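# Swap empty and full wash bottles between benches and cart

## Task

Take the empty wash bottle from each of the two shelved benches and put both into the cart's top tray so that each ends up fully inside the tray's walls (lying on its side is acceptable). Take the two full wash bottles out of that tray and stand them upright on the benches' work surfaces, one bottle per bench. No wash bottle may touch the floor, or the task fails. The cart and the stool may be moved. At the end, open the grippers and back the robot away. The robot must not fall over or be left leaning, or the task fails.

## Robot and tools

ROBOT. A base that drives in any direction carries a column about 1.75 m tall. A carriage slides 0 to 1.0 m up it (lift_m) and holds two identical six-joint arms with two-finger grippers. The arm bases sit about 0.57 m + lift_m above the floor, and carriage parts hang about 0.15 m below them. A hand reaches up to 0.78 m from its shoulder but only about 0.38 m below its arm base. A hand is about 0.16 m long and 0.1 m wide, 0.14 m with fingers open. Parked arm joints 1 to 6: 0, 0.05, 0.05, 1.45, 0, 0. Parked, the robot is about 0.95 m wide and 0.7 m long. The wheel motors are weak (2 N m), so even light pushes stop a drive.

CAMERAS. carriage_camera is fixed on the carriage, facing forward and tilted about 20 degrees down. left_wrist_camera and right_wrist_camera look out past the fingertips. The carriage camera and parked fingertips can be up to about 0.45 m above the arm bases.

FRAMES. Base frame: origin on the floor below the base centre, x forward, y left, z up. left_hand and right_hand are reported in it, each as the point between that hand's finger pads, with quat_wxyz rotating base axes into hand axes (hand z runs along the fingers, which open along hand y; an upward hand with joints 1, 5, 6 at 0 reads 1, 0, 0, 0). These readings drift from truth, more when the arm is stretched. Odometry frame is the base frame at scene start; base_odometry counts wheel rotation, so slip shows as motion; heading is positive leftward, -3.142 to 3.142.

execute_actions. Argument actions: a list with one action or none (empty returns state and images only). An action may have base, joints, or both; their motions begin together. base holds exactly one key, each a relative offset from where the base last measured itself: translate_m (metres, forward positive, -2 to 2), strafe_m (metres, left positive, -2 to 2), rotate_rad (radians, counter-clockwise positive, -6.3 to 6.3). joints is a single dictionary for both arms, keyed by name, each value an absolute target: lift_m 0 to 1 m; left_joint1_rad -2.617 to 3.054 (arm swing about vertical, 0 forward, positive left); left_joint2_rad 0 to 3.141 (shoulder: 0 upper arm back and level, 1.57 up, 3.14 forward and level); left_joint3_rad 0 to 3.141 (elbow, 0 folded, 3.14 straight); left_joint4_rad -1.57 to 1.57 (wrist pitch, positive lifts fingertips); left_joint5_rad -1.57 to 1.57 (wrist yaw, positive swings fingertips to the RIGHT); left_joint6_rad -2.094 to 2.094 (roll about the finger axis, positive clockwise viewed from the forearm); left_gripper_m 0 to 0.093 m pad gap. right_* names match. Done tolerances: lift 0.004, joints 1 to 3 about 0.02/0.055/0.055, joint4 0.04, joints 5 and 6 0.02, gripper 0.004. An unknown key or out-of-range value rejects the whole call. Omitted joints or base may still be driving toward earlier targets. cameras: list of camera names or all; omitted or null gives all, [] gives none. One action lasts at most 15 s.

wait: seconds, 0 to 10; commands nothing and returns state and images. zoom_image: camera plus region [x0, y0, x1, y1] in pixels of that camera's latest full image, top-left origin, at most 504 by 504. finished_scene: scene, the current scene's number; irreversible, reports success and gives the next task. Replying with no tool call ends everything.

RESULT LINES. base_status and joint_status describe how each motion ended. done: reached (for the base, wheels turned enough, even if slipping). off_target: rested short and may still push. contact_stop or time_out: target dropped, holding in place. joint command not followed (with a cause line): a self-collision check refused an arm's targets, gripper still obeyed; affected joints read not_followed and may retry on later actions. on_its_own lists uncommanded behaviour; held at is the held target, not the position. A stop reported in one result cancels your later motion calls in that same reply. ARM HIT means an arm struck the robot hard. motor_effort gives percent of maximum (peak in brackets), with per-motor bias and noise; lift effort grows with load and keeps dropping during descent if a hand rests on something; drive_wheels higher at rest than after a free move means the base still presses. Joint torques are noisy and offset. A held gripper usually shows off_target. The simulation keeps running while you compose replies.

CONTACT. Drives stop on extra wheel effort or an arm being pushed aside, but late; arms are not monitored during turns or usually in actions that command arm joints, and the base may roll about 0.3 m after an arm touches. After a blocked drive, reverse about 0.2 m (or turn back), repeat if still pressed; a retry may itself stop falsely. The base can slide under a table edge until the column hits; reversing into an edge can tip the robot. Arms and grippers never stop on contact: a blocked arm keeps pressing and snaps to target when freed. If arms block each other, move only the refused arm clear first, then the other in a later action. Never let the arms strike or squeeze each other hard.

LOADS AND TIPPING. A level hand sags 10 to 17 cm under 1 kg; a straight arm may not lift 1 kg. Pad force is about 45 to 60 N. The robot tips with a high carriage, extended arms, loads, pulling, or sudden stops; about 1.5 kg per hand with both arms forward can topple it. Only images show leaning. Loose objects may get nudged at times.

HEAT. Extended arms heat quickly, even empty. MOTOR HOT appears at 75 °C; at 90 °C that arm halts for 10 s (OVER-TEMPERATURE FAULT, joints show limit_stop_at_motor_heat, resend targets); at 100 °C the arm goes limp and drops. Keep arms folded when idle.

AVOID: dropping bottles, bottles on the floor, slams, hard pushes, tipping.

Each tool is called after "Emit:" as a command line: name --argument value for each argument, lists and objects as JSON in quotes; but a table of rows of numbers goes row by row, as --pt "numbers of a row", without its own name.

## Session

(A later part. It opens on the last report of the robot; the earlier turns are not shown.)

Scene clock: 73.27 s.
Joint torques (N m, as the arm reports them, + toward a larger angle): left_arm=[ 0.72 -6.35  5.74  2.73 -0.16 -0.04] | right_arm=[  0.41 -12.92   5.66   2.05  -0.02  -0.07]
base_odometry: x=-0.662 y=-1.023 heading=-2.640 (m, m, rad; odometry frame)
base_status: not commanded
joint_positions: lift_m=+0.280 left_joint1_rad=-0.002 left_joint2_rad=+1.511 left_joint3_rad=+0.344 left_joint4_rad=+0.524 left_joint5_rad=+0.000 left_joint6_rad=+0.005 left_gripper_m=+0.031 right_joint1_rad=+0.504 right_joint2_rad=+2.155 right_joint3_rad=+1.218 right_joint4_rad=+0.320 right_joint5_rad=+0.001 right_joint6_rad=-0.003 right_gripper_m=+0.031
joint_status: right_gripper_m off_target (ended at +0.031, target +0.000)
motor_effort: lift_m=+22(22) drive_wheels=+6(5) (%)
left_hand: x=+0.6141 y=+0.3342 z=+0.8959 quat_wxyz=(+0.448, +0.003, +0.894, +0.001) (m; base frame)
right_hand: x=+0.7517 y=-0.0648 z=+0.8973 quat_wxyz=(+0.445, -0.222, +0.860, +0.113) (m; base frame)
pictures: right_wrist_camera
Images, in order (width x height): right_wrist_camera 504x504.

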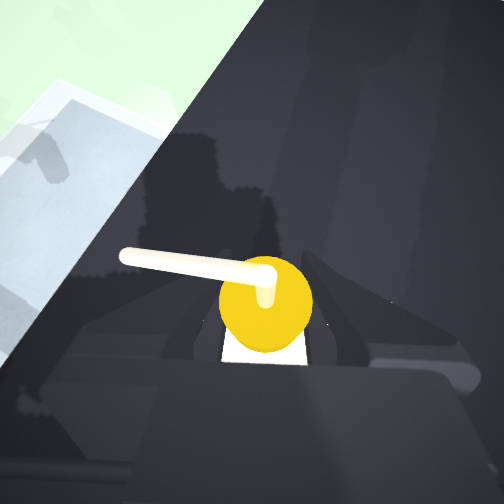

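Emit:
execute_actions --actions '[{"joints":{"lift_m":0.335}}]' --cameras '[]'

Emit:
execute_actions --actions '[{"base":{"translate_m":-1.0},"joints":{"right_joint1_rad":0.1,"right_joint2_rad":1.5,"right_joint3_rad":0.33,"right_joint4_rad":0.54,"lift_m":0.35}}]'

Scene clock: 77.23 s.
Joint torques (N m, as the arm reports them, + toward a larger angle): left_arm=[ 0.79 -6.37  5.68  2.63 -0.13 -0.04] | right_arm=[  0.35 -13.13   5.71   2.11  -0.03  -0.07]
base_odometry: x=-0.662 y=-1.023 heading=-2.640 (m, m, rad; odometry frame)
base_status: not commanded
joint_positions: lift_m=+0.335 left_joint1_rad=-0.002 left_joint2_rad=+1.511 left_joint3_rad=+0.344 left_joint4_rad=+0.533 left_joint5_rad=+0.000 left_joint6_rad=+0.005 left_gripper_m=+0.031 right_joint1_rad=+0.504 right_joint2_rad=+2.160 right_joint3_rad=+1.218 right_joint4_rad=+0.312 right_joint5_rad=+0.001 right_joint6_rad=-0.003 right_gripper_m=+0.031
joint_status: all done
motor_effort: lift_m=+23(28) drive_wheels=+5(4) (%)
left_hand: x=+0.6153 y=+0.3342 z=+0.9526 quat_wxyz=(+0.452, +0.003, +0.892, +0.001) (m; base frame)
right_hand: x=+0.7503 y=-0.0655 z=+0.9482 quat_wxyz=(+0.439, -0.223, +0.863, +0.112) (m; base frame)
pictures: none
No camera images: the call's "cameras" was empty. Leave "cameras" out to get every camera's image.

Scene clock: 81.63 s.
Joint torques (N m, as the arm reports them, + toward a larger angle): left_arm=[ 0.7  -6.25  5.64  2.6  -0.12 -0.03] | right_arm=[-0.25 -7.33  4.33  2.18 -0.06 -0.07]
base_odometry: x=+0.216 y=-0.543 heading=-2.640 (m, m, rad; odometry frame)
base_status: done
joint_positions: lift_m=+0.350 left_joint1_rad=-0.002 left_joint2_rad=+1.511 left_joint3_rad=+0.344 left_joint4_rad=+0.533 left_joint5_rad=+0.000 left_joint6_rad=+0.005 left_gripper_m=+0.031 right_joint1_rad=+0.101 right_joint2_rad=+1.517 right_joint3_rad=+0.339 right_joint4_rad=+0.540 right_joint5_rad=+0.005 right_joint6_rad=-0.003 right_gripper_m=+0.031
joint_status: all done
motor_effort: lift_m=+24(28) drive_wheels=-5(34) (%)
left_hand: x=+0.6153 y=+0.3342 z=+0.9674 quat_wxyz=(+0.451, +0.003, +0.892, +0.001) (m; base frame)
right_hand: x=+0.6122 y=-0.3002 z=+0.9648 quat_wxyz=(+0.449, -0.045, +0.892, +0.020) (m; base frame)
pictures: carriage_camera, left_wrist_camera, right_wrist_camera
Images, in order (width x height): carriage_camera 504x504, left_wrist_camera 504x504, right_wrist_camera 504x504.

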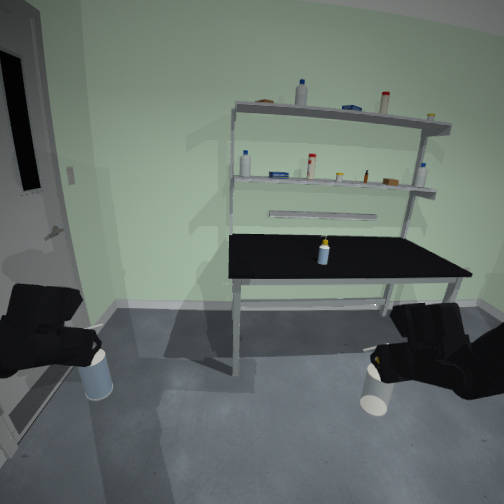

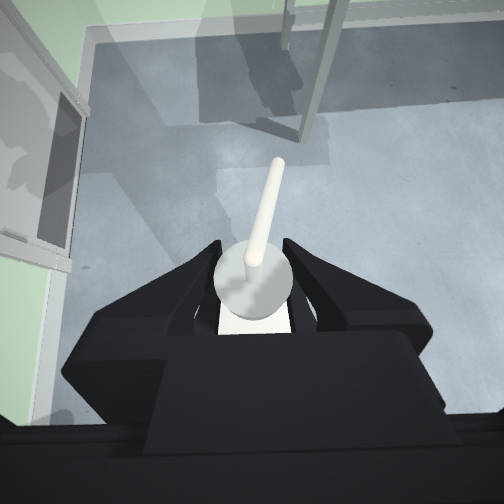

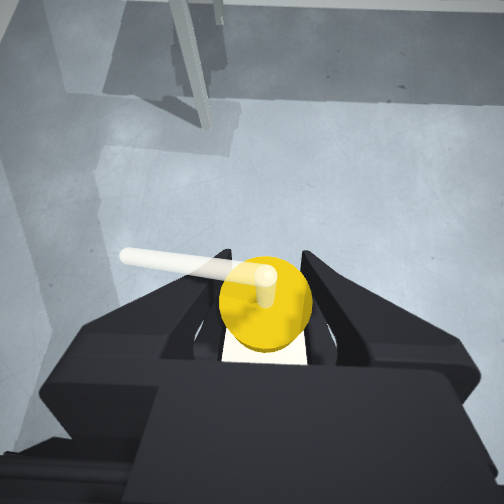

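Emit:
execute_actions --actions '[{"base":{"rotate_rad":-3.1}}]' --cameras '["carriage_camera"]'

Scene clock: 86.53 s.
Joint torques (N m, as the arm reports them, + toward a larger angle): left_arm=[ 0.71 -6.3   5.67  2.59 -0.11 -0.04] | right_arm=[-0.26 -7.3   4.37  2.18 -0.05 -0.07]
base_odometry: x=+0.215 y=-0.543 heading=+0.544 (m, m, rad; odometry frame)
base_status: done
joint_positions: lift_m=+0.350 left_joint1_rad=-0.002 left_joint2_rad=+1.511 left_joint3_rad=+0.344 left_joint4_rad=+0.536 left_joint5_rad=-0.001 left_joint6_rad=+0.005 left_gripper_m=+0.031 right_joint1_rad=+0.101 right_joint2_rad=+1.517 right_joint3_rad=+0.339 right_joint4_rad=+0.540 right_joint5_rad=+0.004 right_joint6_rad=-0.003 right_gripper_m=+0.031
joint_status: not commanded
motor_effort: lift_m=+24(23) drive_wheels=+9(32) (%)
left_hand: x=+0.6158 y=+0.3344 z=+0.9681 quat_wxyz=(+0.453, +0.003, +0.892, +0.001) (m; base frame)
right_hand: x=+0.6122 y=-0.3000 z=+0.9648 quat_wxyz=(+0.449, -0.045, +0.892, +0.020) (m; base frame)
pictures: carriage_camera
Images, in order (width x height): carriage_camera 504x504.

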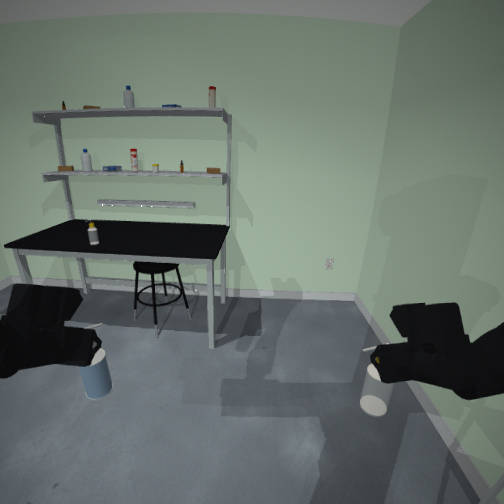

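Emit:
execute_actions --actions '[{"base":{"strafe_m":0.64}}]' --cameras '[]'

Emit:
execute_actions --actions '[{"base":{"translate_m":1.1},"joints":{"lift_m":0.34}}]' --cameras '["carriage_camera"]'

Scene clock: 95.70 s.
Joint torques (N m, as the arm reports them, + toward a larger angle): left_arm=[ 0.71 -6.4   5.67  2.61 -0.11 -0.04] | right_arm=[-0.24 -7.27  4.3   2.19 -0.04 -0.07]
base_odometry: x=-0.115 y=+0.005 heading=+0.543 (m, m, rad; odometry frame)
base_status: done
joint_positions: lift_m=+0.350 left_joint1_rad=-0.002 left_joint2_rad=+1.511 left_joint3_rad=+0.344 left_joint4_rad=+0.535 left_joint5_rad=-0.001 left_joint6_rad=+0.005 left_gripper_m=+0.031 right_joint1_rad=+0.101 right_joint2_rad=+1.517 right_joint3_rad=+0.339 right_joint4_rad=+0.540 right_joint5_rad=+0.004 right_joint6_rad=-0.003 right_gripper_m=+0.031
joint_status: not commanded
motor_effort: lift_m=+24(24) drive_wheels=-5(28) (%)
left_hand: x=+0.6156 y=+0.3344 z=+0.9678 quat_wxyz=(+0.452, +0.003, +0.892, +0.001) (m; base frame)
right_hand: x=+0.6122 y=-0.3000 z=+0.9648 quat_wxyz=(+0.449, -0.045, +0.892, +0.020) (m; base frame)
pictures: none
No camera images: the call's "cameras" was empty. Leave "cameras" out to get every camera's image.

Scene clock: 100.30 s.
Joint torques (N m, as the arm reports them, + toward a larger angle): left_arm=[ 0.73 -6.35  5.77  2.74 -0.12 -0.04] | right_arm=[-0.27 -6.69  4.36  2.22 -0.05 -0.07]
base_odometry: x=+0.827 y=+0.575 heading=+0.544 (m, m, rad; odometry frame)
base_status: done
joint_positions: lift_m=+0.340 left_joint1_rad=-0.002 left_joint2_rad=+1.511 left_joint3_rad=+0.344 left_joint4_rad=+0.521 left_joint5_rad=+0.000 left_joint6_rad=+0.005 left_gripper_m=+0.031 right_joint1_rad=+0.101 right_joint2_rad=+1.510 right_joint3_rad=+0.339 right_joint4_rad=+0.537 right_joint5_rad=+0.004 right_joint6_rad=-0.003 right_gripper_m=+0.031
joint_status: all done
motor_effort: lift_m=+24(24) drive_wheels=-5(26) (%)
left_hand: x=+0.6135 y=+0.3342 z=+0.9551 quat_wxyz=(+0.446, +0.003, +0.895, +0.001) (m; base frame)
right_hand: x=+0.6124 y=-0.3000 z=+0.9566 quat_wxyz=(+0.451, -0.045, +0.891, +0.020) (m; base frame)
pictures: carriage_camera
Images, in order (width x height): carriage_camera 504x504.

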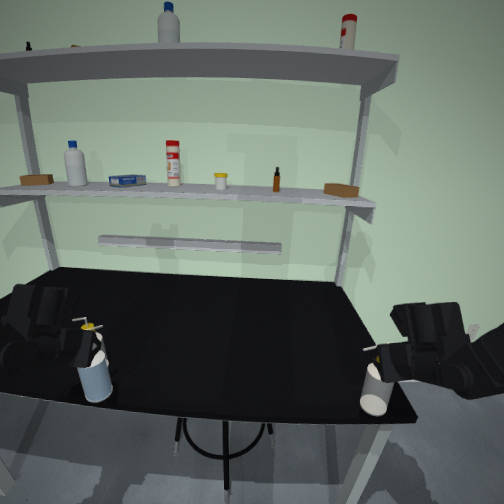

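Emit:
execute_actions --actions '[{"base":{"translate_m":0.12},"joints":{"left_joint1_rad":-0.4,"left_joint2_rad":1.81,"left_joint3_rad":0.7,"left_joint4_rad":0.51,"lift_m":0.335}}]' --cameras '["carriage_camera"]'

Scene clock: 104.33 s.
Joint torques (N m, as the arm reports them, + toward a larger angle): left_arm=[ 0.92 -7.01  9.39  2.61 -0.16 -0.04] | right_arm=[-0.26 -6.72  4.45  2.23 -0.04 -0.07]
base_odometry: x=+0.929 y=+0.637 heading=+0.544 (m, m, rad; odometry frame)
base_status: done
joint_positions: lift_m=+0.335 left_joint1_rad=-0.404 left_joint2_rad=+1.796 left_joint3_rad=+0.674 left_joint4_rad=+0.474 left_joint5_rad=+0.004 left_joint6_rad=+0.005 left_gripper_m=+0.031 right_joint1_rad=+0.101 right_joint2_rad=+1.510 right_joint3_rad=+0.337 right_joint4_rad=+0.536 right_joint5_rad=+0.003 right_joint6_rad=-0.003 right_gripper_m=+0.031
joint_status: all done
motor_effort: lift_m=+22(24) drive_wheels=-4(31) (%)
left_hand: x=+0.6617 y=+0.1629 z=+0.9507 quat_wxyz=(+0.436, +0.183, +0.877, -0.090) (m; base frame)
right_hand: x=+0.6118 y=-0.3000 z=+0.9511 quat_wxyz=(+0.450, -0.045, +0.892, +0.021) (m; base frame)
pictures: carriage_camera
Images, in order (width x height): carriage_camera 504x504.

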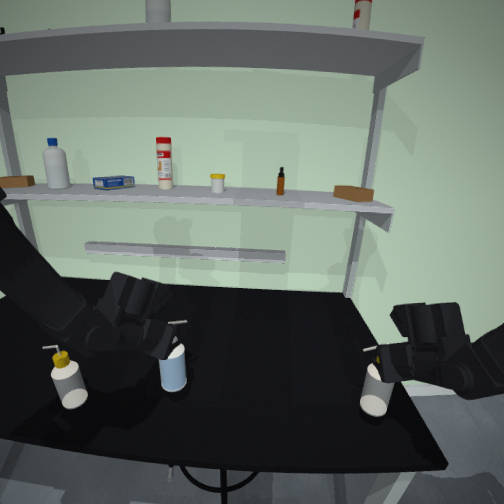

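Emit:
execute_actions --actions '[{"joints":{"lift_m":0.292,"right_joint3_rad":0.64,"right_joint4_rad":0.28}}]' --cameras '[]'

Scene clock: 106.63 s.
Joint torques (N m, as the arm reports them, + toward a larger angle): left_arm=[ 0.92 -7.98  9.26  2.69 -0.16 -0.03] | right_arm=[-0.27 -8.28  6.33  2.11 -0.04 -0.07]
base_odometry: x=+0.929 y=+0.637 heading=+0.544 (m, m, rad; odometry frame)
base_status: not commanded
joint_positions: lift_m=+0.292 left_joint1_rad=-0.404 left_joint2_rad=+1.810 left_joint3_rad=+0.674 left_joint4_rad=+0.461 left_joint5_rad=+0.003 left_joint6_rad=+0.005 left_gripper_m=+0.031 right_joint1_rad=+0.101 right_joint2_rad=+1.510 right_joint3_rad=+0.638 right_joint4_rad=+0.293 right_joint5_rad=+0.003 right_joint6_rad=-0.003 right_gripper_m=+0.031
joint_status: all done
motor_effort: lift_m=+23(23) drive_wheels=-3(3) (%)
left_hand: x=+0.6588 y=+0.1643 z=+0.8994 quat_wxyz=(+0.424, +0.184, +0.882, -0.087) (m; base frame)
right_hand: x=+0.6729 y=-0.2938 z=+0.9733 quat_wxyz=(+0.475, -0.045, +0.878, +0.022) (m; base frame)
pictures: none
No camera images: the call's "cameras" was empty. Leave "cameras" out to get every camera's image.

Emit:
execute_actions --actions '[{"joints":{"lift_m":0.282,"left_joint4_rad":0.535}}]' --cameras '[]'

Scene clock: 108.00 s.
Joint torques (N m, as the arm reports them, + toward a larger angle): left_arm=[ 0.85 -7.98  9.31  2.71 -0.16 -0.04] | right_arm=[-0.27 -7.95  6.32  2.21 -0.04 -0.07]
base_odometry: x=+0.929 y=+0.637 heading=+0.544 (m, m, rad; odometry frame)
base_status: not commanded
joint_positions: lift_m=+0.282 left_joint1_rad=-0.404 left_joint2_rad=+1.810 left_joint3_rad=+0.674 left_joint4_rad=+0.487 left_joint5_rad=+0.003 left_joint6_rad=+0.005 left_gripper_m=+0.031 right_joint1_rad=+0.101 right_joint2_rad=+1.508 right_joint3_rad=+0.638 right_joint4_rad=+0.282 right_joint5_rad=+0.003 right_joint6_rad=-0.003 right_gripper_m=+0.031
joint_status: left_joint4_rad off_target (ended at +0.487, target +0.535); the others done
motor_effort: lift_m=+24(24) drive_wheels=+3(5) (%)
left_hand: x=+0.6625 y=+0.1628 z=+0.8945 quat_wxyz=(+0.436, +0.182, +0.877, -0.090) (m; base frame)
right_hand: x=+0.6715 y=-0.2940 z=+0.9621 quat_wxyz=(+0.472, -0.045, +0.880, +0.022) (m; base frame)
pictures: none
No camera images: the call's "cameras" was empty. Leave "cameras" out to get every camera's image.

Emit:
execute_actions --actions '[{"joints":{"lift_m":0.272}}]' --cameras '[]'

Scene clock: 109.10 s.
Joint torques (N m, as the arm reports them, + toward a larger angle): left_arm=[ 0.94 -7.89  9.18  2.47 -0.15 -0.04] | right_arm=[-0.29 -7.87  6.37  2.25 -0.05 -0.07]
base_odometry: x=+0.929 y=+0.637 heading=+0.544 (m, m, rad; odometry frame)
base_status: not commanded
joint_positions: lift_m=+0.272 left_joint1_rad=-0.404 left_joint2_rad=+1.810 left_joint3_rad=+0.676 left_joint4_rad=+0.517 left_joint5_rad=+0.002 left_joint6_rad=+0.005 left_gripper_m=+0.031 right_joint1_rad=+0.101 right_joint2_rad=+1.507 right_joint3_rad=+0.638 right_joint4_rad=+0.278 right_joint5_rad=+0.003 right_joint6_rad=-0.003 right_gripper_m=+0.031
joint_status: all done
motor_effort: lift_m=+23(24) drive_wheels=+4(5) (%)
left_hand: x=+0.6671 y=+0.1609 z=+0.8912 quat_wxyz=(+0.450, +0.181, +0.870, -0.092) (m; base frame)
right_hand: x=+0.6709 y=-0.2940 z=+0.9516 quat_wxyz=(+0.470, -0.045, +0.881, +0.022) (m; base frame)
pictures: none
No camera images: the call's "cameras" was empty. Leave "cameras" out to get every camera's image.

Emit:
execute_actions --actions '[{"joints":{"left_joint4_rad":0.485}}]' --cameras '[]'

Emit:
execute_actions --actions '[{"joints":{"left_gripper_m":0.08}}]' --cameras '["left_wrist_camera"]'

Scene clock: 110.27 s.
Joint torques (N m, as the arm reports them, + toward a larger angle): left_arm=[ 0.9  -8.02  9.21  2.01 -0.14 -0.04] | right_arm=[-0.27 -7.9   6.35  2.25 -0.04 -0.07]
base_odometry: x=+0.929 y=+0.637 heading=+0.544 (m, m, rad; odometry frame)
base_status: not commanded
joint_positions: lift_m=+0.272 left_joint1_rad=-0.404 left_joint2_rad=+1.810 left_joint3_rad=+0.676 left_joint4_rad=+0.512 left_joint5_rad=+0.002 left_joint6_rad=+0.005 left_gripper_m=+0.031 right_joint1_rad=+0.101 right_joint2_rad=+1.507 right_joint3_rad=+0.638 right_joint4_rad=+0.278 right_joint5_rad=+0.003 right_joint6_rad=-0.003 right_gripper_m=+0.031
joint_status: all done
motor_effort: lift_m=+23(23) drive_wheels=+4(3) (%)
left_hand: x=+0.6664 y=+0.1612 z=+0.8901 quat_wxyz=(+0.448, +0.181, +0.871, -0.092) (m; base frame)
right_hand: x=+0.6709 y=-0.2940 z=+0.9516 quat_wxyz=(+0.470, -0.045, +0.881, +0.022) (m; base frame)
pictures: none
No camera images: the call's "cameras" was empty. Leave "cameras" out to get every camera's image.

Scene clock: 110.93 s.
Joint torques (N m, as the arm reports them, + toward a larger angle): left_arm=[ 0.93 -8.06  9.16  2.04 -0.14 -0.04] | right_arm=[-0.26 -7.94  6.34  2.25 -0.04 -0.08]
base_odometry: x=+0.929 y=+0.637 heading=+0.544 (m, m, rad; odometry frame)
base_status: not commanded
joint_positions: lift_m=+0.272 left_joint1_rad=-0.404 left_joint2_rad=+1.810 left_joint3_rad=+0.676 left_joint4_rad=+0.509 left_joint5_rad=+0.002 left_joint6_rad=+0.005 left_gripper_m=+0.080 right_joint1_rad=+0.101 right_joint2_rad=+1.507 right_joint3_rad=+0.638 right_joint4_rad=+0.278 right_joint5_rad=+0.003 right_joint6_rad=-0.003 right_gripper_m=+0.031
joint_status: all done
motor_effort: lift_m=+23(23) drive_wheels=+4(4) (%)
left_hand: x=+0.6660 y=+0.1614 z=+0.8894 quat_wxyz=(+0.446, +0.181, +0.872, -0.091) (m; base frame)
right_hand: x=+0.6709 y=-0.2940 z=+0.9516 quat_wxyz=(+0.470, -0.045, +0.881, +0.022) (m; base frame)
pictures: left_wrist_camera
Images, in order (width x height): left_wrist_camera 504x504.

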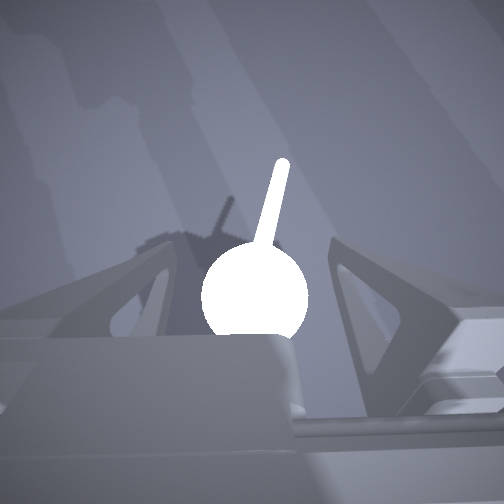

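Emit:
execute_actions --actions '[{"joints":{"left_joint2_rad":1.43,"left_joint3_rad":0.26,"left_joint4_rad":0.52,"lift_m":0.28}}]' --cameras '[]'

Emit:
execute_actions --actions '[{"joints":{"left_joint1_rad":0.32,"left_gripper_m":0.085}}]' --cameras '["carriage_camera","left_wrist_camera"]'

Scene clock: 113.27 s.
Joint torques (N m, as the arm reports them, + toward a larger angle): left_arm=[ 0.92 -5.43  4.94  2.14 -0.14 -0.04] | right_arm=[-0.26 -7.75  6.35  2.21 -0.05 -0.08]
base_odometry: x=+0.929 y=+0.637 heading=+0.544 (m, m, rad; odometry frame)
base_status: not commanded
joint_positions: lift_m=+0.280 left_joint1_rad=-0.404 left_joint2_rad=+1.447 left_joint3_rad=+0.283 left_joint4_rad=+0.530 left_joint5_rad=+0.002 left_joint6_rad=+0.005 left_gripper_m=+0.080 right_joint1_rad=+0.101 right_joint2_rad=+1.505 right_joint3_rad=+0.638 right_joint4_rad=+0.281 right_joint5_rad=+0.003 right_joint6_rad=-0.003 right_gripper_m=+0.031
joint_status: all done
motor_effort: lift_m=+23(28) drive_wheels=-3(3) (%)
left_hand: x=+0.5717 y=+0.2017 z=+0.8963 quat_wxyz=(+0.442, +0.182, +0.874, -0.090) (m; base frame)
right_hand: x=+0.6714 y=-0.2940 z=+0.9610 quat_wxyz=(+0.473, -0.045, +0.880, +0.022) (m; base frame)
pictures: none
No camera images: the call's "cameras" was empty. Leave "cameras" out to get every camera's image.

Scene clock: 114.53 s.
Joint torques (N m, as the arm reports them, + toward a larger angle): left_arm=[ 0.88 -5.44  4.93  2.17 -0.13 -0.04] | right_arm=[-0.27 -7.77  6.36  2.22 -0.04 -0.07]
base_odometry: x=+0.929 y=+0.637 heading=+0.544 (m, m, rad; odometry frame)
base_status: not commanded
joint_positions: lift_m=+0.280 left_joint1_rad=+0.317 left_joint2_rad=+1.447 left_joint3_rad=+0.283 left_joint4_rad=+0.530 left_joint5_rad=+0.000 left_joint6_rad=+0.005 left_gripper_m=+0.085 right_joint1_rad=+0.101 right_joint2_rad=+1.505 right_joint3_rad=+0.638 right_joint4_rad=+0.281 right_joint5_rad=+0.003 right_joint6_rad=-0.003 right_gripper_m=+0.031
joint_status: all done
motor_effort: lift_m=+23(23) drive_wheels=-2(2) (%)
left_hand: x=+0.5822 y=+0.4398 z=+0.8963 quat_wxyz=(+0.446, -0.138, +0.881, +0.072) (m; base frame)
right_hand: x=+0.6714 y=-0.2940 z=+0.9610 quat_wxyz=(+0.473, -0.045, +0.880, +0.022) (m; base frame)
pictures: carriage_camera, left_wrist_camera
Images, in order (width x height): carriage_camera 504x504, left_wrist_camera 504x504.

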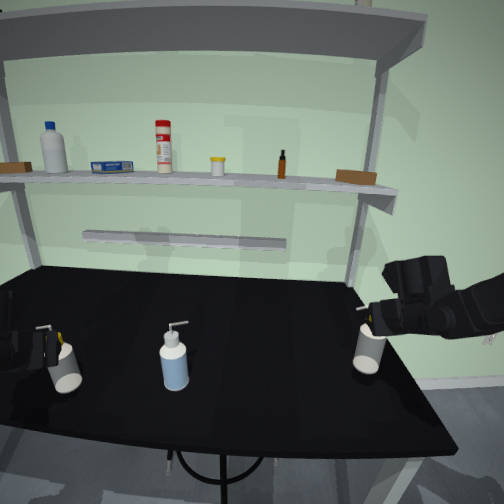

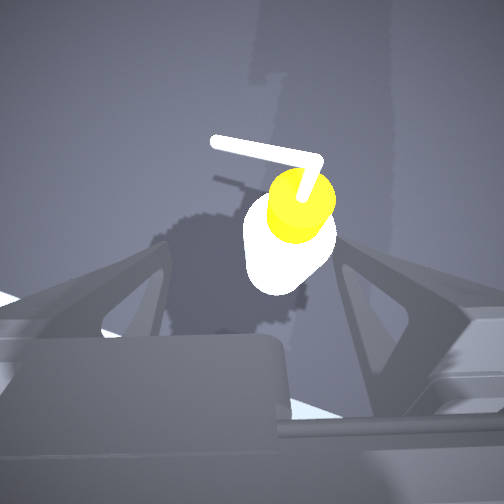

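Emit:
execute_actions --actions '[{"joints":{"left_joint1_rad":0.255}}]' --cameras '[]'

Emit:
execute_actions --actions '[{"joints":{"left_joint2_rad":1.635,"left_joint3_rad":0.455,"left_joint4_rad":0.555,"lift_m":0.278}}]' --cameras '["left_wrist_camera"]'

Scene clock: 116.57 s.
Joint torques (N m, as the arm reports them, + toward a larger angle): left_arm=[ 0.3  -5.51  4.95  2.16 -0.13 -0.04] | right_arm=[-0.23 -7.76  6.42  2.23 -0.04 -0.07]
base_odometry: x=+0.929 y=+0.637 heading=+0.544 (m, m, rad; odometry frame)
base_status: not commanded
joint_positions: lift_m=+0.280 left_joint1_rad=+0.258 left_joint2_rad=+1.447 left_joint3_rad=+0.283 left_joint4_rad=+0.530 left_joint5_rad=+0.000 left_joint6_rad=+0.005 left_gripper_m=+0.085 right_joint1_rad=+0.101 right_joint2_rad=+1.505 right_joint3_rad=+0.638 right_joint4_rad=+0.281 right_joint5_rad=+0.003 right_joint6_rad=-0.003 right_gripper_m=+0.031
joint_status: all done
motor_effort: lift_m=+23(23) drive_wheels=-2(3) (%)
left_hand: x=+0.5879 y=+0.4208 z=+0.8963 quat_wxyz=(+0.448, -0.112, +0.885, +0.059) (m; base frame)
right_hand: x=+0.6714 y=-0.2940 z=+0.9610 quat_wxyz=(+0.473, -0.045, +0.880, +0.022) (m; base frame)
pictures: none
No camera images: the call's "cameras" was empty. Leave "cameras" out to get every camera's image.

Scene clock: 117.37 s.
Joint torques (N m, as the arm reports them, + toward a larger angle): left_arm=[ 0.33 -4.21  8.3   2.2  -0.12 -0.04] | right_arm=[-0.27 -7.76  6.33  2.23 -0.04 -0.07]
base_odometry: x=+0.929 y=+0.637 heading=+0.544 (m, m, rad; odometry frame)
base_status: not commanded
joint_positions: lift_m=+0.278 left_joint1_rad=+0.258 left_joint2_rad=+1.611 left_joint3_rad=+0.439 left_joint4_rad=+0.560 left_joint5_rad=+0.000 left_joint6_rad=+0.005 left_gripper_m=+0.085 right_joint1_rad=+0.101 right_joint2_rad=+1.505 right_joint3_rad=+0.638 right_joint4_rad=+0.280 right_joint5_rad=+0.003 right_joint6_rad=-0.003 right_gripper_m=+0.031
joint_status: all done
motor_effort: lift_m=+22(22) drive_wheels=+5(6) (%)
left_hand: x=+0.6314 y=+0.4322 z=+0.8996 quat_wxyz=(+0.458, -0.112, +0.880, +0.060) (m; base frame)
right_hand: x=+0.6712 y=-0.2940 z=+0.9589 quat_wxyz=(+0.472, -0.045, +0.880, +0.022) (m; base frame)
pictures: left_wrist_camera
Images, in order (width x height): left_wrist_camera 504x504.

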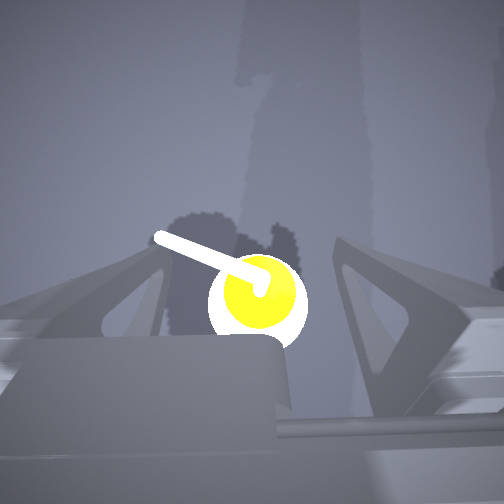

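Emit:
execute_actions --actions '[{"joints":{"lift_m":0.27,"left_gripper_m":0.06}}]' --cameras '[]'

Emit:
execute_actions --actions '[{"joints":{"left_gripper_m":0.0}}]' --cameras '["left_wrist_camera"]'

Scene clock: 119.07 s.
Joint torques (N m, as the arm reports them, + toward a larger angle): left_arm=[ 0.33 -4.59  8.28  2.2  -0.13 -0.03] | right_arm=[-0.26 -7.77  6.37  2.25 -0.04 -0.08]
base_odometry: x=+0.929 y=+0.637 heading=+0.544 (m, m, rad; odometry frame)
base_status: not commanded
joint_positions: lift_m=+0.270 left_joint1_rad=+0.258 left_joint2_rad=+1.616 left_joint3_rad=+0.439 left_joint4_rad=+0.562 left_joint5_rad=+0.000 left_joint6_rad=+0.005 left_gripper_m=+0.060 right_joint1_rad=+0.101 right_joint2_rad=+1.505 right_joint3_rad=+0.638 right_joint4_rad=+0.277 right_joint5_rad=+0.003 right_joint6_rad=-0.003 right_gripper_m=+0.031
joint_status: all done
motor_effort: lift_m=+23(24) drive_wheels=+3(4) (%)
left_hand: x=+0.6313 y=+0.4322 z=+0.8901 quat_wxyz=(+0.456, -0.112, +0.881, +0.060) (m; base frame)
right_hand: x=+0.6709 y=-0.2940 z=+0.9502 quat_wxyz=(+0.471, -0.045, +0.881, +0.022) (m; base frame)
pictures: none
No camera images: the call's "cameras" was empty. Leave "cameras" out to get every camera's image.

Scene clock: 119.70 s.
Joint torques (N m, as the arm reports them, + toward a larger angle): left_arm=[ 0.3  -4.61  8.12  2.24 -0.13 -0.04] | right_arm=[-0.26 -7.75  6.36  2.26 -0.04 -0.07]
base_odometry: x=+0.929 y=+0.637 heading=+0.544 (m, m, rad; odometry frame)
base_status: not commanded
joint_positions: lift_m=+0.270 left_joint1_rad=+0.258 left_joint2_rad=+1.616 left_joint3_rad=+0.439 left_joint4_rad=+0.562 left_joint5_rad=+0.000 left_joint6_rad=+0.005 left_gripper_m=+0.030 right_joint1_rad=+0.101 right_joint2_rad=+1.505 right_joint3_rad=+0.638 right_joint4_rad=+0.277 right_joint5_rad=+0.003 right_joint6_rad=-0.003 right_gripper_m=+0.031
joint_status: left_gripper_m off_target (ended at +0.030, target +0.000)
motor_effort: lift_m=+22(22) drive_wheels=+4(4) (%)
left_hand: x=+0.6313 y=+0.4322 z=+0.8901 quat_wxyz=(+0.456, -0.112, +0.881, +0.060) (m; base frame)
right_hand: x=+0.6709 y=-0.2940 z=+0.9502 quat_wxyz=(+0.471, -0.045, +0.881, +0.022) (m; base frame)
pictures: left_wrist_camera
Images, in order (width x height): left_wrist_camera 504x504.

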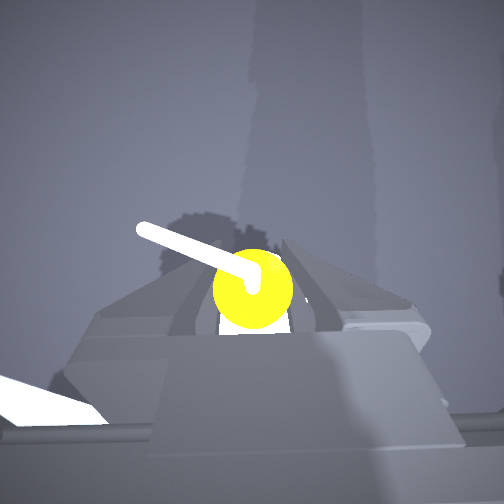

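Emit:
execute_actions --actions '[{"joints":{"lift_m":0.31}}]' --cameras '[]'

Emit:
execute_actions --actions '[{"base":{"translate_m":-0.893},"joints":{"lift_m":0.365}}]' --cameras '["carriage_camera"]'

Emit:
execute_actions --actions '[{"base":{"rotate_rad":-1.583},"joints":{"left_joint1_rad":-0.595,"left_joint2_rad":1.775,"left_joint3_rad":0.61,"left_joint4_rad":0.55,"right_joint1_rad":0.6,"right_joint2_rad":1.78,"right_joint3_rad":0.59,"right_joint4_rad":0.565}}]'

Scene clock: 122.47 s.
Joint torques (N m, as the arm reports them, + toward a larger angle): left_arm=[ 0.33 -4.79  8.26  2.21 -0.13 -0.04] | right_arm=[-0.26 -7.69  6.38  2.22 -0.04 -0.08]
base_odometry: x=+0.929 y=+0.637 heading=+0.544 (m, m, rad; odometry frame)
base_status: not commanded
joint_positions: lift_m=+0.310 left_joint1_rad=+0.258 left_joint2_rad=+1.618 left_joint3_rad=+0.439 left_joint4_rad=+0.564 left_joint5_rad=+0.000 left_joint6_rad=+0.005 left_gripper_m=+0.030 right_joint1_rad=+0.101 right_joint2_rad=+1.504 right_joint3_rad=+0.638 right_joint4_rad=+0.283 right_joint5_rad=+0.003 right_joint6_rad=-0.003 right_gripper_m=+0.031
joint_status: all done
motor_effort: lift_m=+22(28) drive_wheels=+3(4) (%)
left_hand: x=+0.6313 y=+0.4322 z=+0.9297 quat_wxyz=(+0.456, -0.112, +0.881, +0.060) (m; base frame)
right_hand: x=+0.6717 y=-0.2940 z=+0.9918 quat_wxyz=(+0.474, -0.045, +0.879, +0.022) (m; base frame)
pictures: none
No camera images: the call's "cameras" was empty. Leave "cameras" out to get every camera's image.

Scene clock: 126.53 s.
Joint torques (N m, as the arm reports them, + toward a larger angle): left_arm=[ 0.31 -4.93  8.11  2.16 -0.13 -0.04] | right_arm=[-0.27 -7.6   6.35  2.18 -0.04 -0.07]
base_odometry: x=+0.165 y=+0.175 heading=+0.544 (m, m, rad; odometry frame)
base_status: done
joint_positions: lift_m=+0.365 left_joint1_rad=+0.258 left_joint2_rad=+1.621 left_joint3_rad=+0.439 left_joint4_rad=+0.565 left_joint5_rad=+0.000 left_joint6_rad=+0.005 left_gripper_m=+0.030 right_joint1_rad=+0.101 right_joint2_rad=+1.503 right_joint3_rad=+0.638 right_joint4_rad=+0.286 right_joint5_rad=+0.003 right_joint6_rad=-0.003 right_gripper_m=+0.031
joint_status: all done
motor_effort: lift_m=+22(28) drive_wheels=-2(33) (%)
left_hand: x=+0.6313 y=+0.4322 z=+0.9842 quat_wxyz=(+0.456, -0.112, +0.881, +0.060) (m; base frame)
right_hand: x=+0.6721 y=-0.2939 z=+1.0478 quat_wxyz=(+0.475, -0.045, +0.878, +0.022) (m; base frame)
pictures: carriage_camera
Images, in order (width x height): carriage_camera 504x504.

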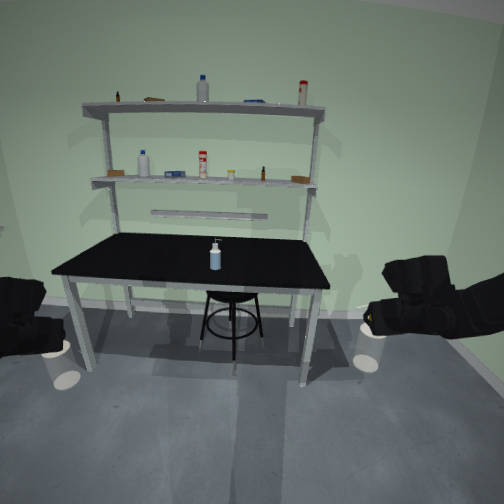

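Scene clock: 129.63 s.
Joint torques (N m, as the arm reports them, + toward a larger angle): left_arm=[ 0.28 -6.04  8.1   2.22 -0.1  -0.03] | right_arm=[-0.06 -8.32  3.56  2.3  -0.01 -0.07]
base_odometry: x=+0.165 y=+0.175 heading=-1.038 (m, m, rad; odometry frame)
base_status: done
joint_positions: lift_m=+0.365 left_joint1_rad=-0.591 left_joint2_rad=+1.756 left_joint3_rad=+0.596 left_joint4_rad=+0.559 left_joint5_rad=-0.001 left_joint6_rad=+0.005 left_gripper_m=+0.030 right_joint1_rad=+0.598 right_joint2_rad=+1.773 right_joint3_rad=+0.612 right_joint4_rad=+0.557 right_joint5_rad=-0.002 right_joint6_rad=-0.003 right_gripper_m=+0.031
joint_status: all done
motor_effort: lift_m=+22(22) drive_wheels=+8(28) (%)
left_hand: x=+0.6140 y=+0.0983 z=+0.9865 quat_wxyz=(+0.447, +0.260, +0.846, -0.134) (m; base frame)
right_hand: x=+0.6149 y=-0.0935 z=+0.9843 quat_wxyz=(+0.444, -0.263, +0.846, +0.137) (m; base frame)
pictures: carriage_camera, left_wrist_camera, right_wrist_camera
Images, in order (width x height): carriage_camera 504x504, left_wrist_camera 504x504, right_wrist_camera 504x504.

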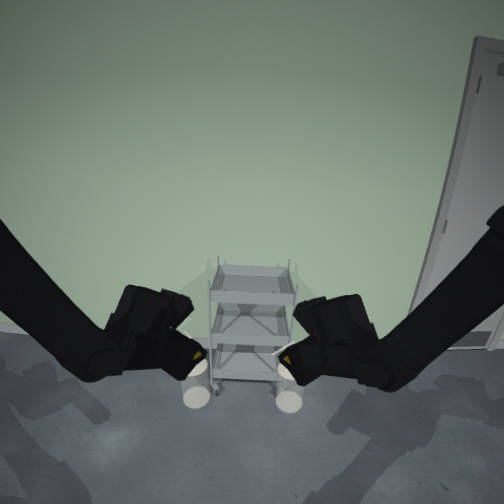

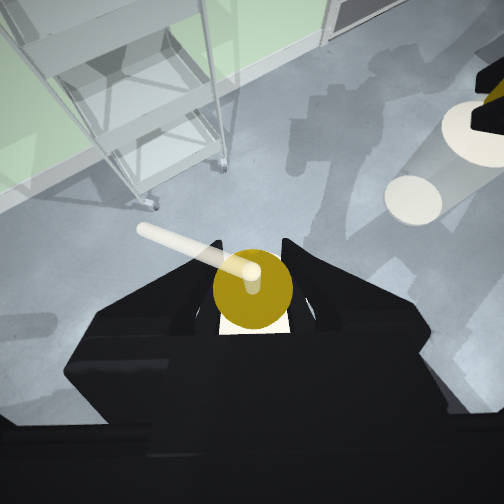

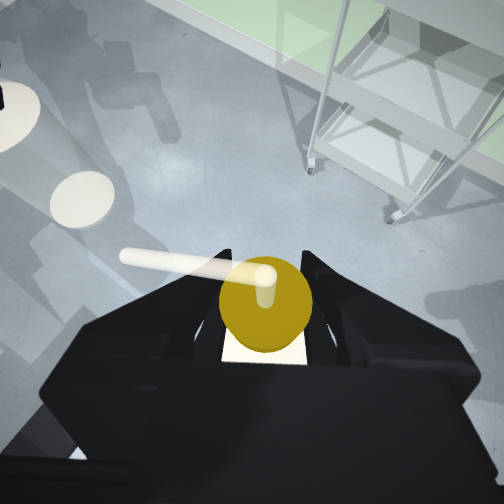

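Emit:
execute_actions --actions '[{"base":{"translate_m":0.9}}]'

Scene clock: 134.33 s.
Joint torques (N m, as the arm reports them, + toward a larger angle): left_arm=[ 0.21 -6.04  8.19  2.23 -0.11 -0.04] | right_arm=[-0.06 -8.23  3.84  2.29  0.   -0.08]
base_odometry: x=+0.621 y=-0.601 heading=-1.039 (m, m, rad; odometry frame)
base_status: done
joint_positions: lift_m=+0.365 left_joint1_rad=-0.591 left_joint2_rad=+1.756 left_joint3_rad=+0.596 left_joint4_rad=+0.559 left_joint5_rad=-0.001 left_joint6_rad=+0.005 left_gripper_m=+0.030 right_joint1_rad=+0.598 right_joint2_rad=+1.773 right_joint3_rad=+0.605 right_joint4_rad=+0.557 right_joint5_rad=-0.002 right_joint6_rad=-0.003 right_gripper_m=+0.031
joint_status: not commanded
motor_effort: lift_m=+22(22) drive_wheels=-5(32) (%)
left_hand: x=+0.6139 y=+0.0984 z=+0.9864 quat_wxyz=(+0.447, +0.260, +0.846, -0.134) (m; base frame)
right_hand: x=+0.6132 y=-0.0946 z=+0.9823 quat_wxyz=(+0.441, -0.263, +0.847, +0.136) (m; base frame)
pictures: carriage_camera, left_wrist_camera, right_wrist_camera
Images, in order (width x height): carriage_camera 504x504, left_wrist_camera 504x504, right_wrist_camera 504x504.

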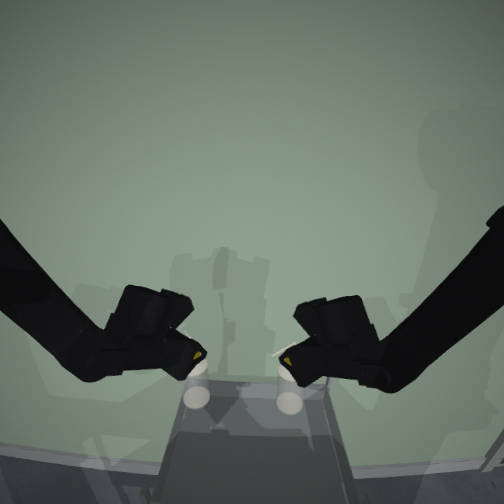

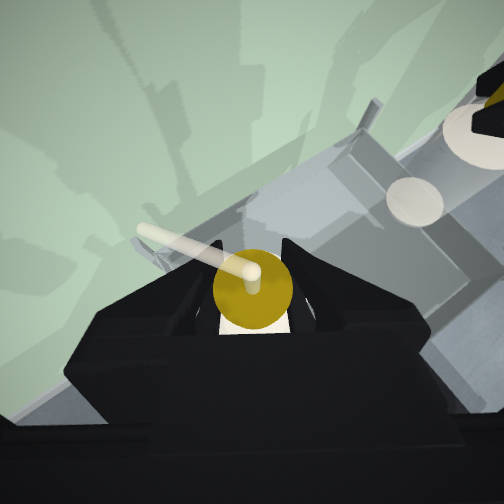

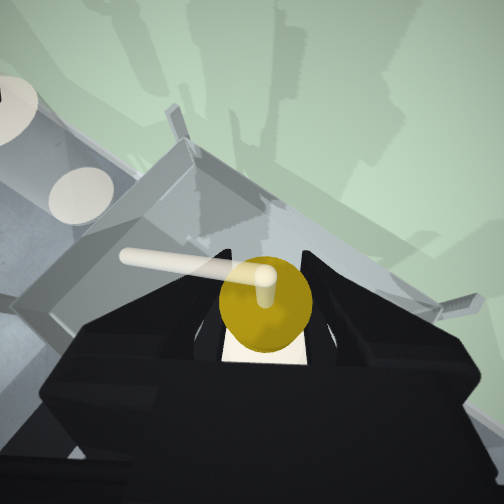

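Emit:
execute_actions --actions '[{"joints":{"left_joint1_rad":-0.66,"right_joint1_rad":0.52,"lift_m":0.27}}]'

Scene clock: 137.07 s.
Joint torques (N m, as the arm reports them, + toward a larger angle): left_arm=[ 0.7  -6.21  8.06  2.28 -0.15 -0.04] | right_arm=[-0.17 -8.32  4.23  2.26 -0.02 -0.08]
base_odometry: x=+0.621 y=-0.601 heading=-1.039 (m, m, rad; odometry frame)
base_status: not commanded
joint_positions: lift_m=+0.270 left_joint1_rad=-0.662 left_joint2_rad=+1.757 left_joint3_rad=+0.596 left_joint4_rad=+0.551 left_joint5_rad=+0.001 left_joint6_rad=+0.005 left_gripper_m=+0.030 right_joint1_rad=+0.519 right_joint2_rad=+1.773 right_joint3_rad=+0.601 right_joint4_rad=+0.562 right_joint5_rad=+0.000 right_joint6_rad=-0.003 right_gripper_m=+0.031
joint_status: all done
motor_effort: lift_m=+23(23) drive_wheels=-4(6) (%)
left_hand: x=+0.5952 y=+0.0746 z=+0.8890 quat_wxyz=(+0.437, +0.290, +0.838, -0.149) (m; base frame)
right_hand: x=+0.6303 y=-0.1239 z=+0.8863 quat_wxyz=(+0.447, -0.229, +0.857, +0.118) (m; base frame)
pictures: carriage_camera, left_wrist_camera, right_wrist_camera
Images, in order (width x height): carriage_camera 504x504, left_wrist_camera 504x504, right_wrist_camera 504x504.

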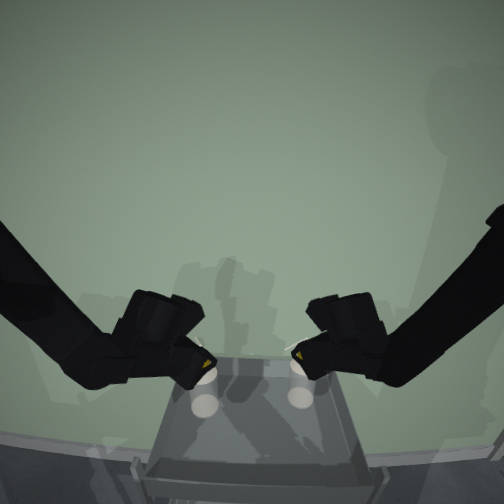

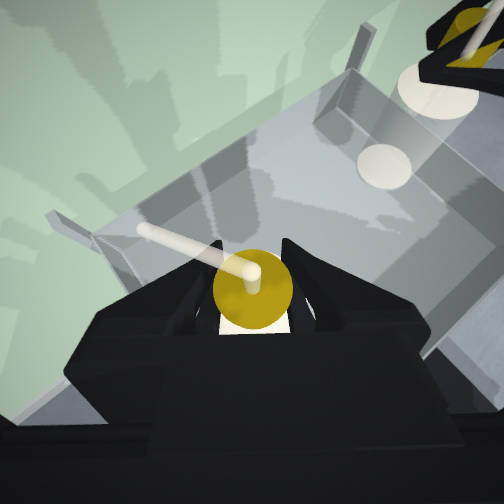

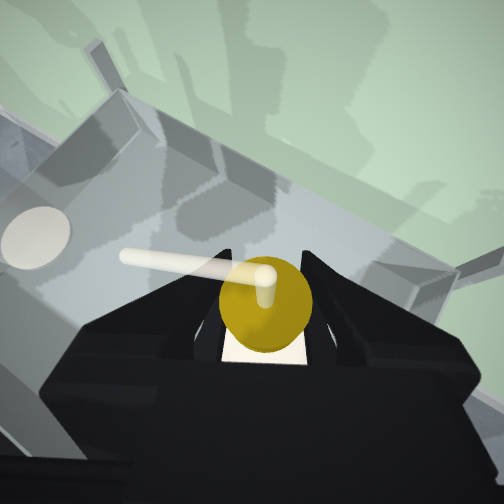

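Emit:
execute_actions --actions '[{"joints":{"lift_m":0.182}}]' --cameras '["carriage_camera"]'

Scene clock: 138.80 s.
Joint torques (N m, as the arm reports them, + toward a larger angle): left_arm=[ 0.65 -6.12  8.19  2.27 -0.13 -0.04] | right_arm=[-0.2  -8.27  4.22  2.25 -0.02 -0.08]
base_odometry: x=+0.621 y=-0.601 heading=-1.039 (m, m, rad; odometry frame)
base_status: not commanded
joint_positions: lift_m=+0.182 left_joint1_rad=-0.662 left_joint2_rad=+1.757 left_joint3_rad=+0.596 left_joint4_rad=+0.551 left_joint5_rad=+0.000 left_joint6_rad=+0.005 left_gripper_m=+0.030 right_joint1_rad=+0.519 right_joint2_rad=+1.773 right_joint3_rad=+0.601 right_joint4_rad=+0.563 right_joint5_rad=+0.000 right_joint6_rad=-0.003 right_gripper_m=+0.031
joint_status: all done
motor_effort: lift_m=+23(24) drive_wheels=-3(4) (%)
left_hand: x=+0.5952 y=+0.0747 z=+0.8010 quat_wxyz=(+0.437, +0.290, +0.838, -0.149) (m; base frame)
right_hand: x=+0.6305 y=-0.1238 z=+0.7987 quat_wxyz=(+0.447, -0.229, +0.857, +0.118) (m; base frame)
pictures: carriage_camera
Images, in order (width x height): carriage_camera 504x504.

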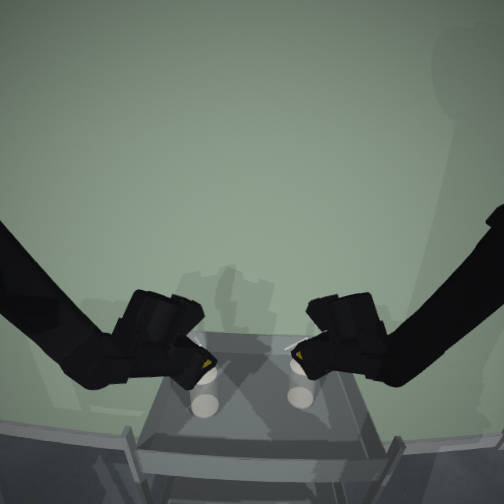

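Emit:
execute_actions --actions '[{"joints":{"lift_m":0.171}}]' --cameras '[]'

Scene clock: 139.83 s.
Joint torques (N m, as the arm reports them, + toward a larger angle): left_arm=[ 0.7  -6.19  8.22  2.22 -0.14 -0.04] | right_arm=[-0.18 -8.28  4.25  2.   -0.02 -0.08]
base_odometry: x=+0.621 y=-0.601 heading=-1.039 (m, m, rad; odometry frame)
base_status: not commanded
joint_positions: lift_m=+0.171 left_joint1_rad=-0.662 left_joint2_rad=+1.759 left_joint3_rad=+0.596 left_joint4_rad=+0.559 left_joint5_rad=+0.001 left_joint6_rad=+0.005 left_gripper_m=+0.030 right_joint1_rad=+0.519 right_joint2_rad=+1.772 right_joint3_rad=+0.601 right_joint4_rad=+0.590 right_joint5_rad=+0.001 right_joint6_rad=-0.003 right_gripper_m=+0.031
joint_status: all done
motor_effort: lift_m=+21(23) drive_wheels=-2(3) (%)
left_hand: x=+0.5960 y=+0.0739 z=+0.7913 quat_wxyz=(+0.440, +0.290, +0.836, -0.151) (m; base frame)
right_hand: x=+0.6337 y=-0.1221 z=+0.7935 quat_wxyz=(+0.459, -0.227, +0.850, +0.121) (m; base frame)
pictures: none
No camera images: the call's "cameras" was empty. Leave "cameras" out to get every camera's image.

Both bottles are resting on the tray, so I'm releasing them and retracting the arms.

Emit:
execute_actions --actions '[{"joints":{"left_gripper_m":0.072,"right_gripper_m":0.072,"lift_m":0.174}}]' --cameras '["left_wrist_camera","right_wrist_camera"]'

Emit:
execute_actions --actions '[{"joints":{"left_joint2_rad":1.44,"left_joint3_rad":0.29,"left_joint4_rad":0.54,"right_joint2_rad":1.44,"right_joint3_rad":0.29,"right_joint4_rad":0.54,"lift_m":0.185}}]' --cameras '["carriage_camera"]'

Scene clock: 141.60 s.
Joint torques (N m, as the arm reports them, + toward a larger angle): left_arm=[ 0.69 -6.14  8.26  2.22 -0.14 -0.04] | right_arm=[-0.14 -8.2   4.31  2.08 -0.02 -0.07]
base_odometry: x=+0.621 y=-0.601 heading=-1.039 (m, m, rad; odometry frame)
base_status: not commanded
joint_positions: lift_m=+0.174 left_joint1_rad=-0.662 left_joint2_rad=+1.759 left_joint3_rad=+0.596 left_joint4_rad=+0.560 left_joint5_rad=+0.001 left_joint6_rad=+0.005 left_gripper_m=+0.072 right_joint1_rad=+0.519 right_joint2_rad=+1.772 right_joint3_rad=+0.601 right_joint4_rad=+0.581 right_joint5_rad=+0.001 right_joint6_rad=-0.003 right_gripper_m=+0.072
joint_status: all done
motor_effort: lift_m=+23(26) drive_wheels=-3(4) (%)
left_hand: x=+0.5960 y=+0.0738 z=+0.7943 quat_wxyz=(+0.440, +0.290, +0.836, -0.151) (m; base frame)
right_hand: x=+0.6327 y=-0.1227 z=+0.7945 quat_wxyz=(+0.455, -0.228, +0.853, +0.120) (m; base frame)
pictures: left_wrist_camera, right_wrist_camera
Images, in order (width x height): left_wrist_camera 504x504, right_wrist_camera 504x504.

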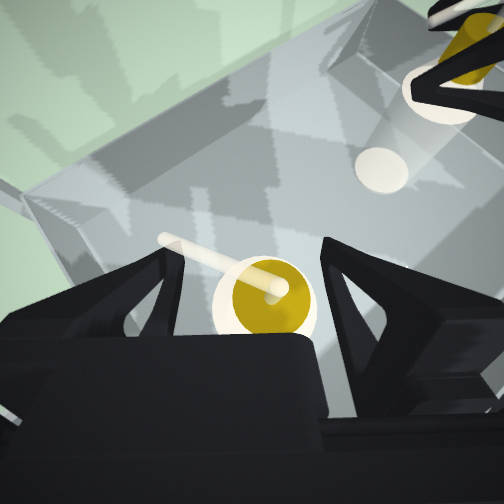

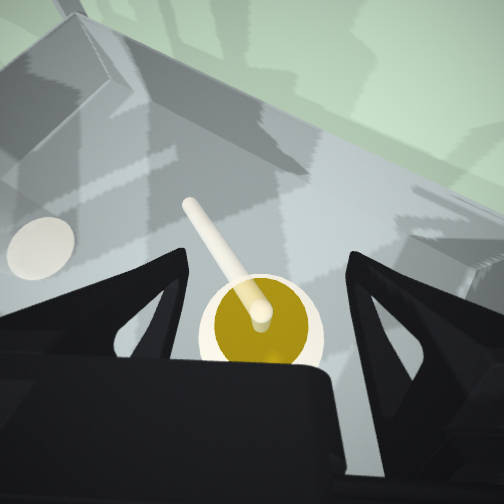

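Scene clock: 142.57 s.
Joint torques (N m, as the arm reports them, + toward a larger angle): left_arm=[ 0.74 -5.7   5.08  2.14 -0.13 -0.04] | right_arm=[-0.2  -6.3   4.27  2.06 -0.03 -0.07]
base_odometry: x=+0.621 y=-0.601 heading=-1.039 (m, m, rad; odometry frame)
base_status: not commanded
joint_positions: lift_m=+0.185 left_joint1_rad=-0.662 left_joint2_rad=+1.455 left_joint3_rad=+0.314 left_joint4_rad=+0.554 left_joint5_rad=+0.001 left_joint6_rad=+0.005 left_gripper_m=+0.072 right_joint1_rad=+0.519 right_joint2_rad=+1.451 right_joint3_rad=+0.303 right_joint4_rad=+0.555 right_joint5_rad=+0.001 right_joint6_rad=-0.003 right_gripper_m=+0.072
joint_status: all done
motor_effort: lift_m=+23(27) drive_wheels=-3(4) (%)
left_hand: x=+0.5383 y=+0.1189 z=+0.8147 quat_wxyz=(+0.447, +0.289, +0.833, -0.153) (m; base frame)
right_hand: x=+0.5632 y=-0.1624 z=+0.8119 quat_wxyz=(+0.454, -0.228, +0.853, +0.120) (m; base frame)
pictures: carriage_camera
Images, in order (width x height): carriage_camera 504x504.

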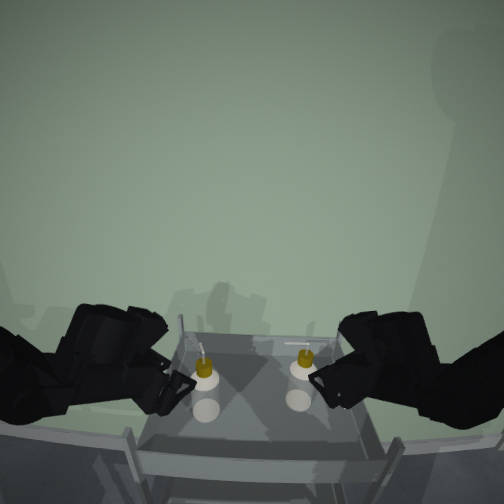

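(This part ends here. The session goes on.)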